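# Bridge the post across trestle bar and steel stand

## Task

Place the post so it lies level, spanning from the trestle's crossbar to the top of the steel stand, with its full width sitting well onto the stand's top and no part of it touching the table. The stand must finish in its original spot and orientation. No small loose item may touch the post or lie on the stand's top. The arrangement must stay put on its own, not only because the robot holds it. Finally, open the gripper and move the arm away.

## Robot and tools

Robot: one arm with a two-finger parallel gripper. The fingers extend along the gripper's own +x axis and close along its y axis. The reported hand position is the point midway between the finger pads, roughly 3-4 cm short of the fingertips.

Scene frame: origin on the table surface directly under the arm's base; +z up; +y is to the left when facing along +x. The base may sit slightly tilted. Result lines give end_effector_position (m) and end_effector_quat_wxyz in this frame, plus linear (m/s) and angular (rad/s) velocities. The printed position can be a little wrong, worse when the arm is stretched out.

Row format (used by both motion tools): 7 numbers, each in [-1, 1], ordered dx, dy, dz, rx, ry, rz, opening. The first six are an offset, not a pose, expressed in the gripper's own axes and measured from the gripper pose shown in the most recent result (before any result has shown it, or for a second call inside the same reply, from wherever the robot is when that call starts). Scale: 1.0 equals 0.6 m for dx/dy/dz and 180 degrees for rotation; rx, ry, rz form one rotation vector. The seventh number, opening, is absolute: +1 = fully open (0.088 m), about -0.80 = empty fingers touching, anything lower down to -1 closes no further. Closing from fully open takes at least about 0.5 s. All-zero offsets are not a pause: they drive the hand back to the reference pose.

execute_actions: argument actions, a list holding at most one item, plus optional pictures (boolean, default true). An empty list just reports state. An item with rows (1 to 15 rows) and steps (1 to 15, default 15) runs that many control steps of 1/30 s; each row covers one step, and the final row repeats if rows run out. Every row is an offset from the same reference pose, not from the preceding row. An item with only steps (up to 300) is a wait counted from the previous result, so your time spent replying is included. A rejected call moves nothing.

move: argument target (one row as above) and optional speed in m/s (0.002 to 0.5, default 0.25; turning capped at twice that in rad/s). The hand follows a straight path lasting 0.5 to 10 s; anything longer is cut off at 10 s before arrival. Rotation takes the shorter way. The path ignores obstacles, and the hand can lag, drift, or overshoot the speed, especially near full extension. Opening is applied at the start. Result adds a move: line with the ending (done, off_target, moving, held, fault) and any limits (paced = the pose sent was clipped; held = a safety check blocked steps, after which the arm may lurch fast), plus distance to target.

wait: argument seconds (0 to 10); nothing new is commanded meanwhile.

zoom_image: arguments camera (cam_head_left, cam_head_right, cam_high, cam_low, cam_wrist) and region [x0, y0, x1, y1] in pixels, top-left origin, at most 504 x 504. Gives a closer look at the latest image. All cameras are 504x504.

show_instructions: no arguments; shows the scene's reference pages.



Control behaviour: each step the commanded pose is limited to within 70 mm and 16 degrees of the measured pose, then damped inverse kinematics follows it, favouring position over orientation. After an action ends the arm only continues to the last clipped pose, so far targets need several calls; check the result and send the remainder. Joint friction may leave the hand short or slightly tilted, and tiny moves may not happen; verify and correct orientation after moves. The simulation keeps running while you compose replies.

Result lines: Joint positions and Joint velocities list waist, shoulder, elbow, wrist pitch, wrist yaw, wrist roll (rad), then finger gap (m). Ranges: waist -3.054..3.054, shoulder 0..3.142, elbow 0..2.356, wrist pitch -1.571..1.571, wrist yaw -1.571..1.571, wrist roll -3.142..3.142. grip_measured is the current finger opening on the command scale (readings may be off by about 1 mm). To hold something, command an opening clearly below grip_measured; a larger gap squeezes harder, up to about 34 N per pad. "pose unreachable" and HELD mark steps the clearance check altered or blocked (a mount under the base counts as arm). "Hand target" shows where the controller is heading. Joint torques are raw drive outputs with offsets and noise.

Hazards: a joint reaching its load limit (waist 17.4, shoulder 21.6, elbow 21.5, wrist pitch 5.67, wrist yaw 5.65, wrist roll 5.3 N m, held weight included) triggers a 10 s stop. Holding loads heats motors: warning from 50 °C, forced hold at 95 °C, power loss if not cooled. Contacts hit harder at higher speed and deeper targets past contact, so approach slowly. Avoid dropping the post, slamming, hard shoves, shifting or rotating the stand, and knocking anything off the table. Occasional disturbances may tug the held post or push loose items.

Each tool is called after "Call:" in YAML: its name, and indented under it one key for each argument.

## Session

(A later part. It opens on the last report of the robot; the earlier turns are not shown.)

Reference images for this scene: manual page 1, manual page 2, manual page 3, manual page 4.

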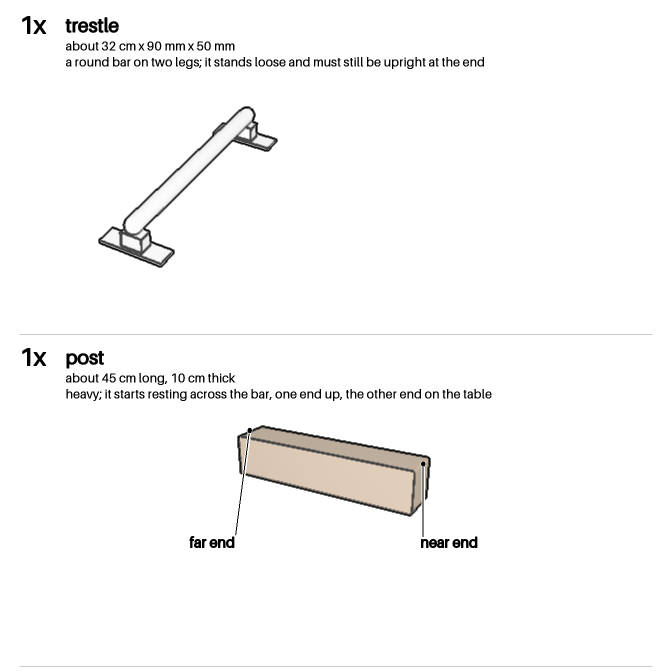

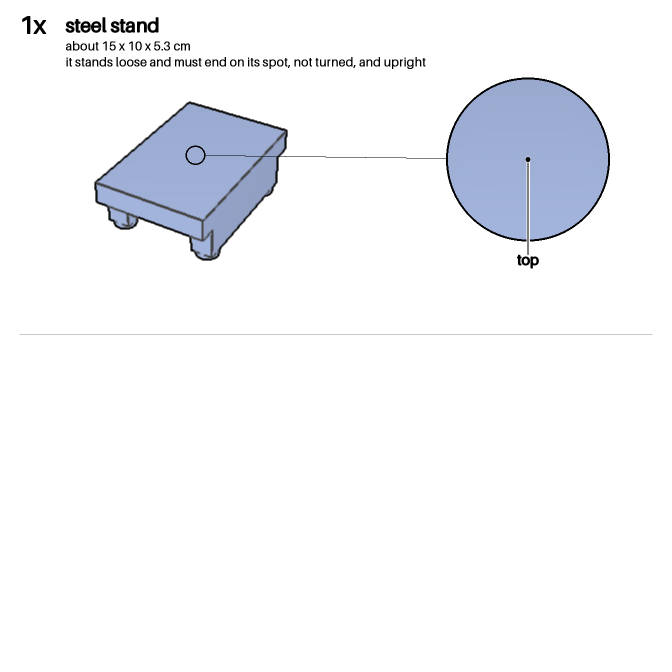

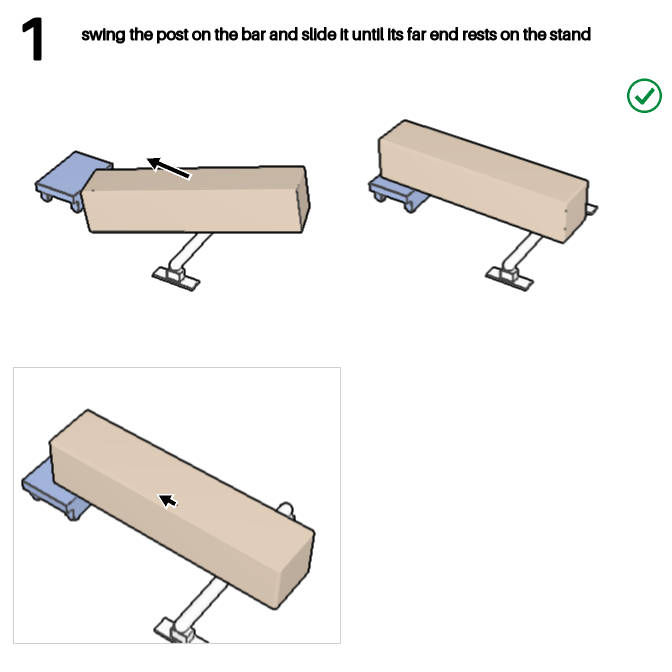

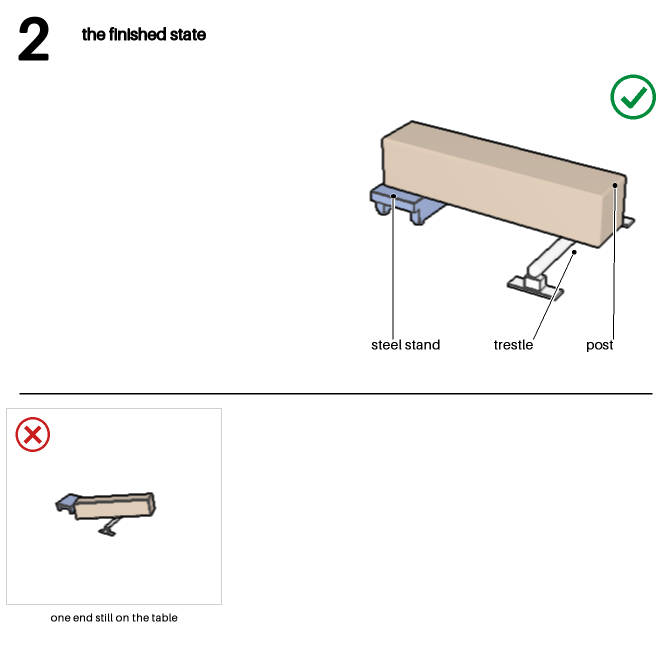

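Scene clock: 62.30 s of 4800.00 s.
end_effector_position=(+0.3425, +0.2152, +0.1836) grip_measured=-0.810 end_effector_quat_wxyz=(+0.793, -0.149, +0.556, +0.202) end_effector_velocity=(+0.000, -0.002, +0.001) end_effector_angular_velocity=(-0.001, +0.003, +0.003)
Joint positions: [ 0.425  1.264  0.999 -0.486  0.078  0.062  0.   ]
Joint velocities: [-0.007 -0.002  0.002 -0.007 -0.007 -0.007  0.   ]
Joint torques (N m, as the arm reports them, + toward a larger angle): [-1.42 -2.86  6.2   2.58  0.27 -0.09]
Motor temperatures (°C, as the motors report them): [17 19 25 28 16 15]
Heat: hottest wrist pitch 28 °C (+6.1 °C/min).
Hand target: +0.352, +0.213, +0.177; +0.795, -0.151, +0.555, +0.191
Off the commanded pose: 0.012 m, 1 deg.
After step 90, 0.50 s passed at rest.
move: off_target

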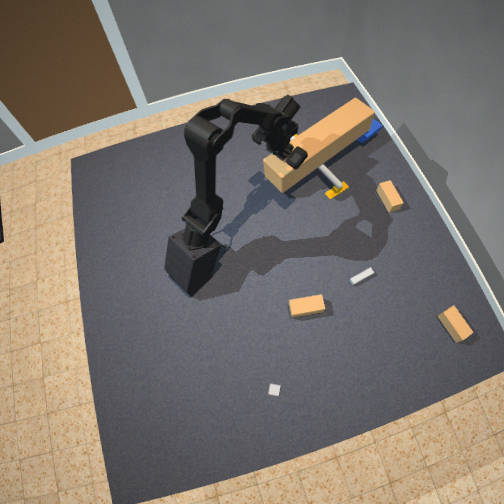

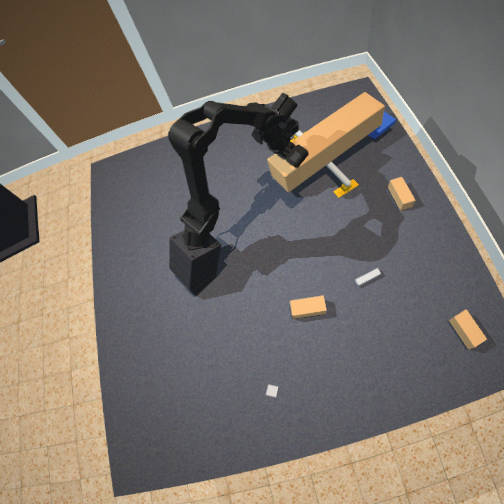

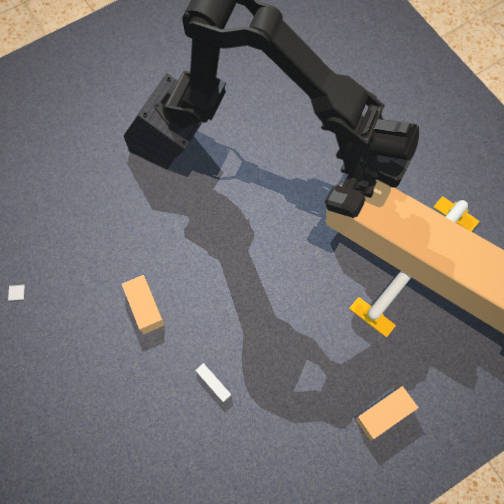

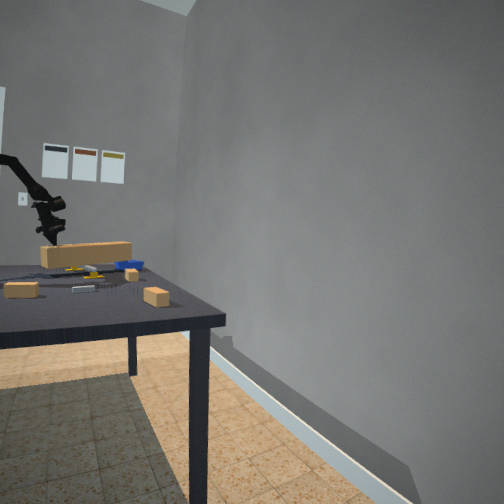

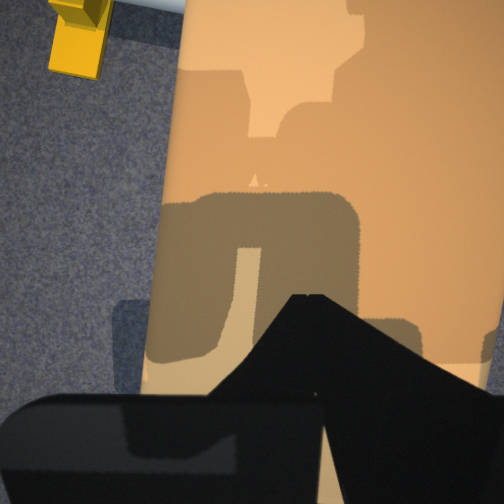

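Call:
execute_actions:
  actions:
    - {"rows":[[0.018,-0.012,0.005,0,0,0,-1],[0.021,-0.014,0.005,0,0,0,-1],[0.023,-0.016,0.005,0,0,0,-1],[0.024,-0.018,0.007,0,0,0,-1],[0.025,-0.02,0.01,0,0,0,-1],[0.026,-0.022,0.013,0,0,0,-1],[0.027,-0.024,0.016,0,0,0,-1],[0.028,-0.026,0.019,0,0,0,-1],[0.029,-0.028,0.022,0,0,0,-1],[0.03,-0.03,0.025,0,0,0,-1],[0.031,-0.031,0.028,0,0,0,-1],[0.032,-0.032,0.031,0,0,0,-1],[0.034,-0.033,0.034,0,0,0,-1],[0.035,-0.033,0.037,0,0,0,-1],[0.036,-0.033,0.04,0,0,0,-1]]}
  pictures: false

Call:
wait:
  seconds: 0.8

Call:
zoom_image:
  camera: "cam_head_right"
  region: [250,70,420,220]

Call:
zoom_image:
  camera: "cam_low"
  region: [10,200,170,300]

Scene clock: 68.27 s of 4800.00 s.
end_effector_position=(+0.3612, +0.2132, +0.1786) grip_measured=-0.810 end_effector_quat_wxyz=(+0.789, -0.146, +0.558, +0.213) end_effector_velocity=(+0.048, -0.001, -0.003) end_effector_angular_velocity=(-0.066, +0.027, -0.011)
Joint positions: [ 0.363  1.325  1.054 -0.481  0.009  0.012  0.   ]
Joint velocities: [-0.071  0.178  0.232 -0.11  -0.007 -0.051  0.   ]
Joint torques (N m, as the arm reports them, + toward a larger angle): [-1.56 -3.45  6.45  2.76  0.36 -0.1 ]
Motor temperatures (°C, as the motors report them): [17 19 25 29 16 15]
Heat: hottest wrist pitch 29 °C (+7.1 °C/min).
Hand target: +0.377, +0.211, +0.173; +0.793, -0.149, +0.555, +0.202
Off the commanded pose: 0.018 m, 1 deg.
Steps of this call (steps 1 to 90: nothing new was sent; then 2.47 s passed at rest; steps 91 to 105: all 15 steps of this action). Readings (end_effector_position):
91: (+0.3426, +0.2152, +0.1836)
92: (+0.3432, +0.2152, +0.1836)
94: (+0.3447, +0.2151, +0.1833)
98: (+0.3488, +0.2142, +0.1815)
105: the state above

Scene clock: 69.07 s of 4800.00 s.
end_effector_position=(+0.3694, +0.2140, +0.1811) grip_measured=-0.810 end_effector_quat_wxyz=(+0.792, -0.146, +0.554, +0.211) end_effector_velocity=(-0.003, -0.002, -0.000) end_effector_angular_velocity=(-0.001, +0.019, -0.006)
Joint positions: [ 0.354  1.341  1.083 -0.484  0.009  0.008  0.   ]
Joint velocities: [-0.002 -0.002  0.002 -0.022 -0.007  0.007  0.   ]
Joint torques (N m, as the arm reports them, + toward a larger angle): [-1.23 -3.24  6.02  2.57  0.26 -0.09]
Motor temperatures (°C, as the motors report them): [17 19 25 29 16 15]
Heat: hottest wrist pitch 29 °C (+7.1 °C/min).
Hand target: +0.377, +0.211, +0.172; +0.793, -0.149, +0.555, +0.202
Off the commanded pose: 0.013 m, 1 deg.
Steps of this call (steps 1 to 24: nothing new was sent). Readings (end_effector_position):
1: (+0.3630, +0.2133, +0.1785)
2: (+0.3648, +0.2134, +0.1786)
4: (+0.3672, +0.2135, +0.1791)
8: (+0.3690, +0.2138, +0.1806)
24: the state above

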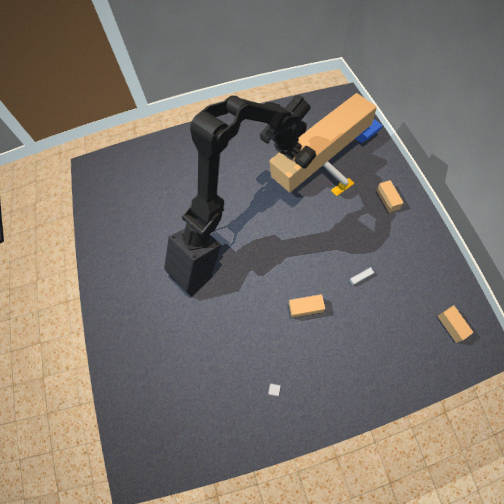

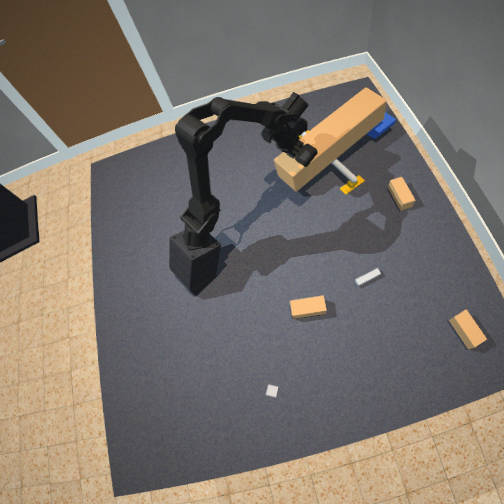

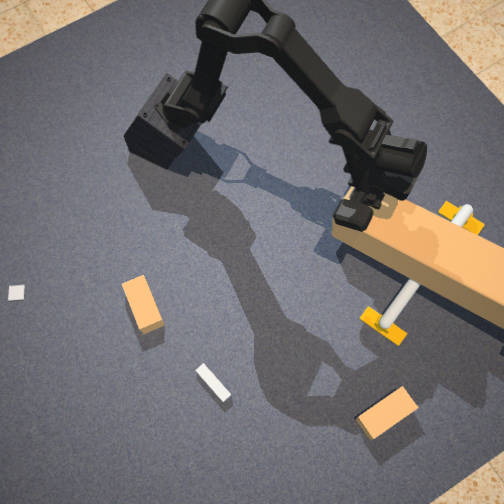

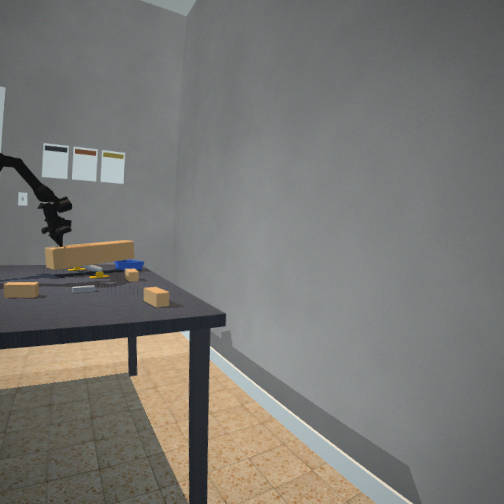

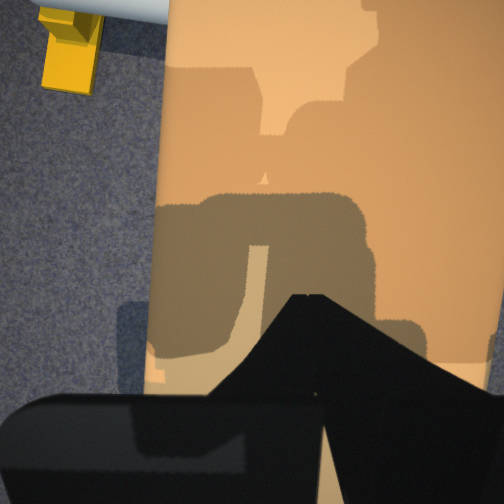

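Region (250, 70, 420, 220) of cam_head_right's 504x504 image, scaled by 2.965, with more detail than that image has; it fills the top 445 rows of this view, and the rest is white.

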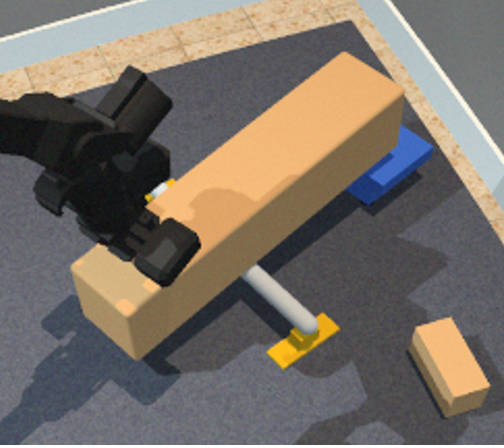

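Region (10, 200, 170, 300) of cam_low's 504x504 image, scaled by 3.150, with more detail than that image has; it fills the top 315 rows of this view, and the rest is white.

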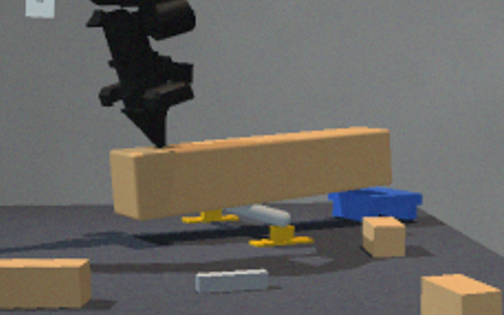

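Lower gently.

Call:
move:
  target: [-0.015,-0.006,0.015,0,0,0,-1]
  speed: 0.005

Call:
move:
  target: [-0.17,0,0,0,-0.12,0,-1]
  speed: 0.1

Call:
zoom_image:
  camera: "cam_head_right"
  region: [250,70,420,220]

Call:
zoom_image:
  camera: "cam_low"
  region: [10,200,170,300]

Scene clock: 78.90 s of 4800.00 s.
end_effector_position=(+0.3729, +0.2135, +0.1916) grip_measured=-0.810 end_effector_quat_wxyz=(+0.791, -0.145, +0.555, +0.211) end_effector_velocity=(+0.001, -0.006, -0.000) end_effector_angular_velocity=(-0.017, -0.001, -0.006)
Joint positions: [ 0.345  1.333  1.121 -0.533  0.     0.002  0.   ]
Joint velocities: [-0.012 -0.002 -0.002 -0.007  0.007 -0.007  0.   ]
Joint torques (N m, as the arm reports them, + toward a larger angle): [-0.42 -7.39  5.76  0.95 -0.03 -0.09]
Motor temperatures (°C, as the motors report them): [17 19 26 29 16 15]
Heat: hottest wrist pitch 29 °C (+7.0 °C/min).
Hand target: +0.376, +0.213, +0.193; +0.792, -0.146, +0.554, +0.211
Off the commanded pose: 0.003 m, 0 deg.
After step 90, 3.97 s passed at rest.
move: done

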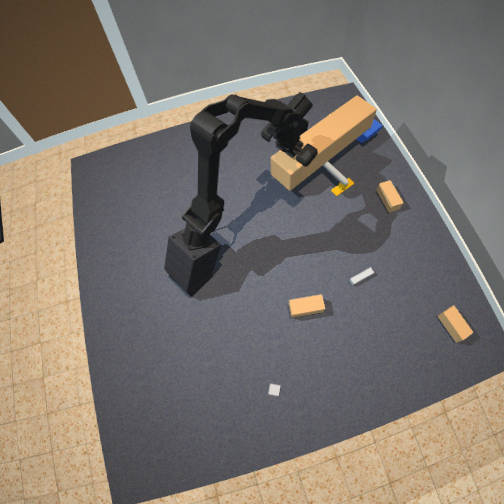

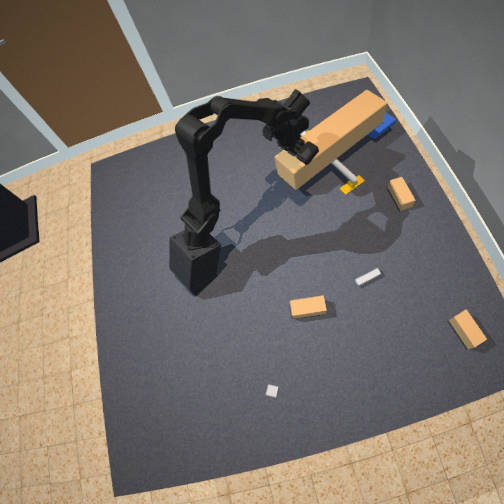

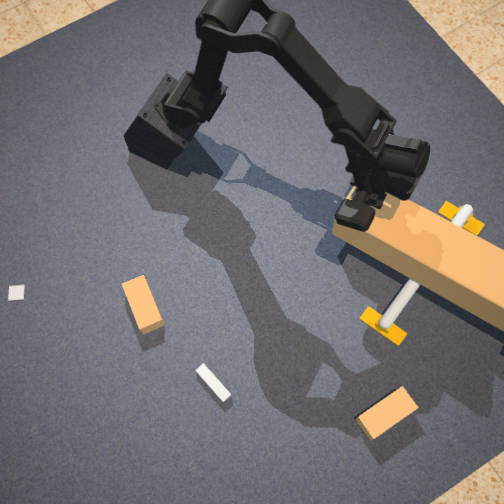

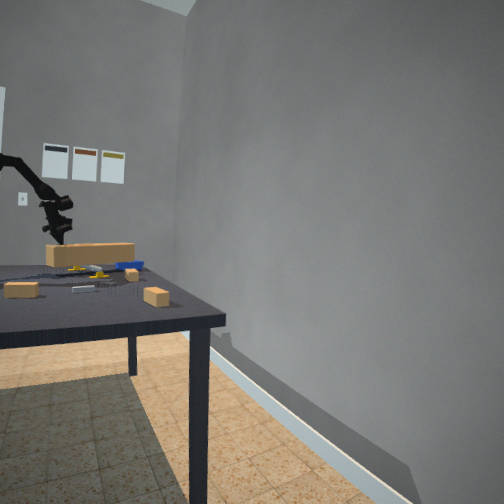

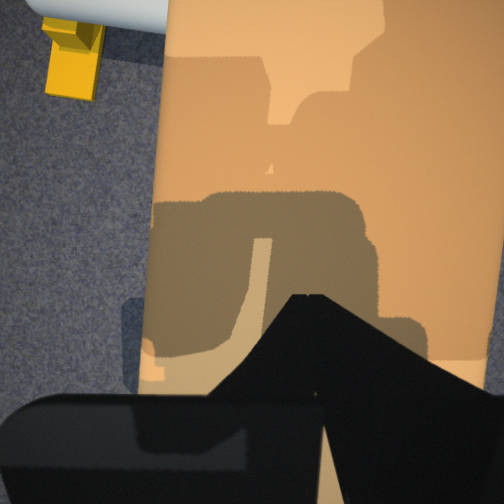

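Scene clock: 81.13 s of 4800.00 s.
end_effector_position=(+0.3443, +0.1973, +0.2868) grip_measured=-0.810 end_effector_quat_wxyz=(+0.881, -0.104, +0.398, +0.235) end_effector_velocity=(-0.005, -0.002, -0.005) end_effector_angular_velocity=(-0.017, +0.010, +0.019)
Joint positions: [ 0.348  0.87   0.88  -0.381  0.003  0.002  0.   ]
Joint velocities: [-0.002 -0.007 -0.017 -0.007 -0.007 -0.022  0.   ]
Joint torques (N m, as the arm reports them, + toward a larger angle): [ 0.39 -6.71  4.61  1.72  0.21 -0.01]
Motor temperatures (°C, as the motors report them): [17 20 25 29 16 15]
Heat: hottest wrist pitch 29 °C (+7.1 °C/min).
Hand target: +0.342, +0.196, +0.287; +0.881, -0.105, +0.396, +0.235
Off the commanded pose: 0.002 m, 0 deg.
move: done

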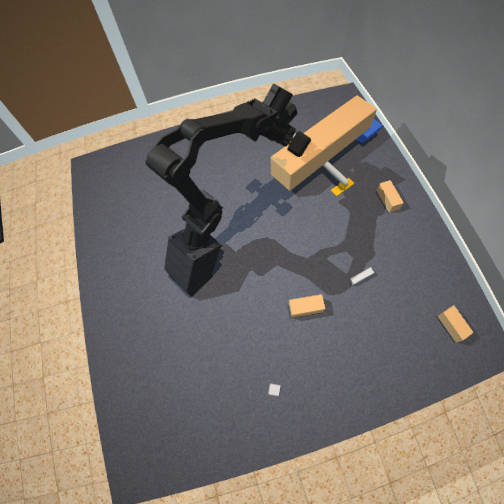

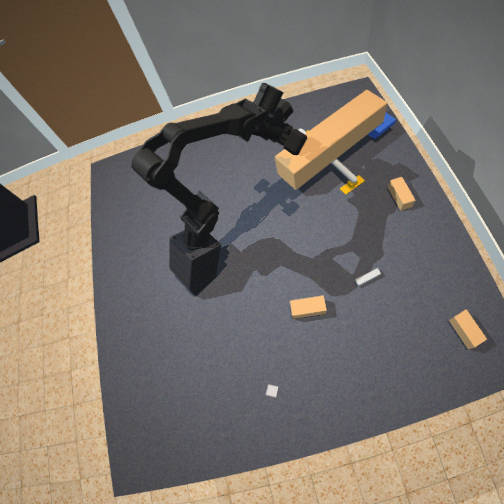

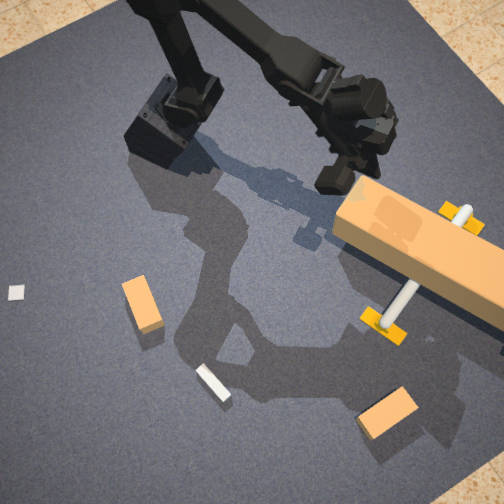

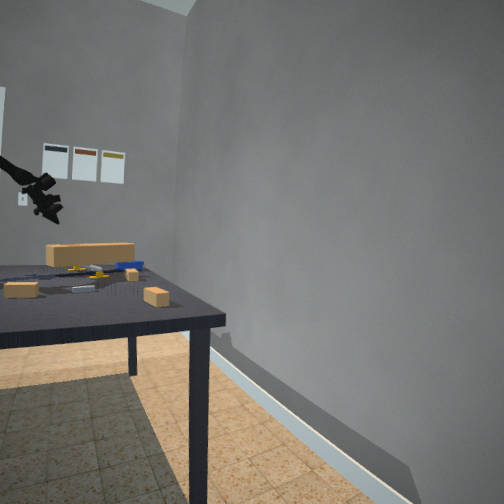

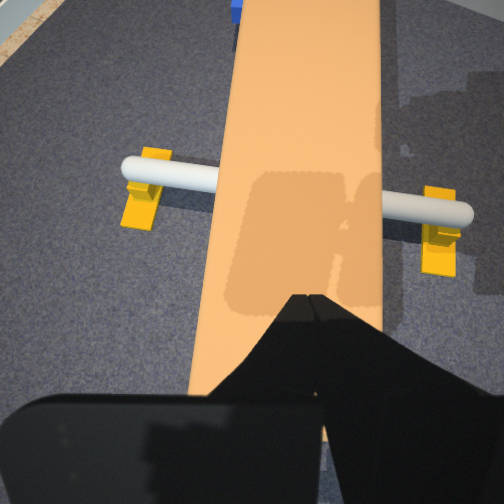

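Region (250, 70, 420, 220) of cam_head_right's 504x504 image, scaled by 2.965, with more detail than that image has; it fills the top 445 rows of this view, and the rest is white.

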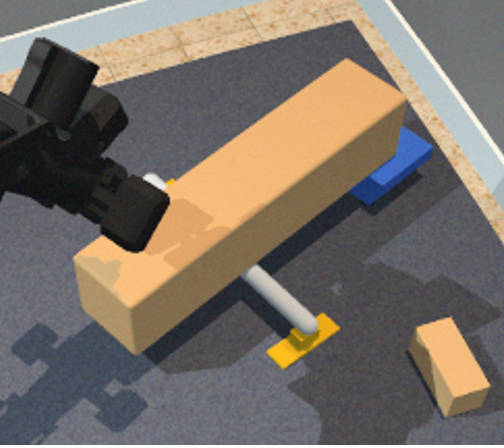

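Region (10, 200, 170, 300) of cam_low's 504x504 image, scaled by 3.150, with more detail than that image has; it fills the top 315 rows of this view, and the rest is white.

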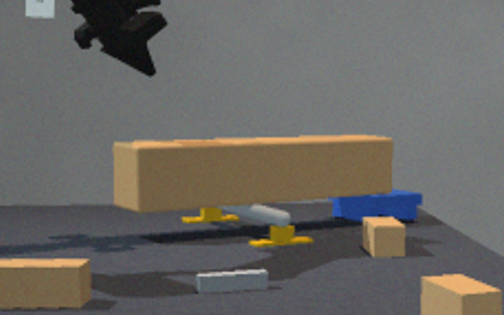

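Call:
finished_scene:
  scene: 2

The scene is finished: the task was done.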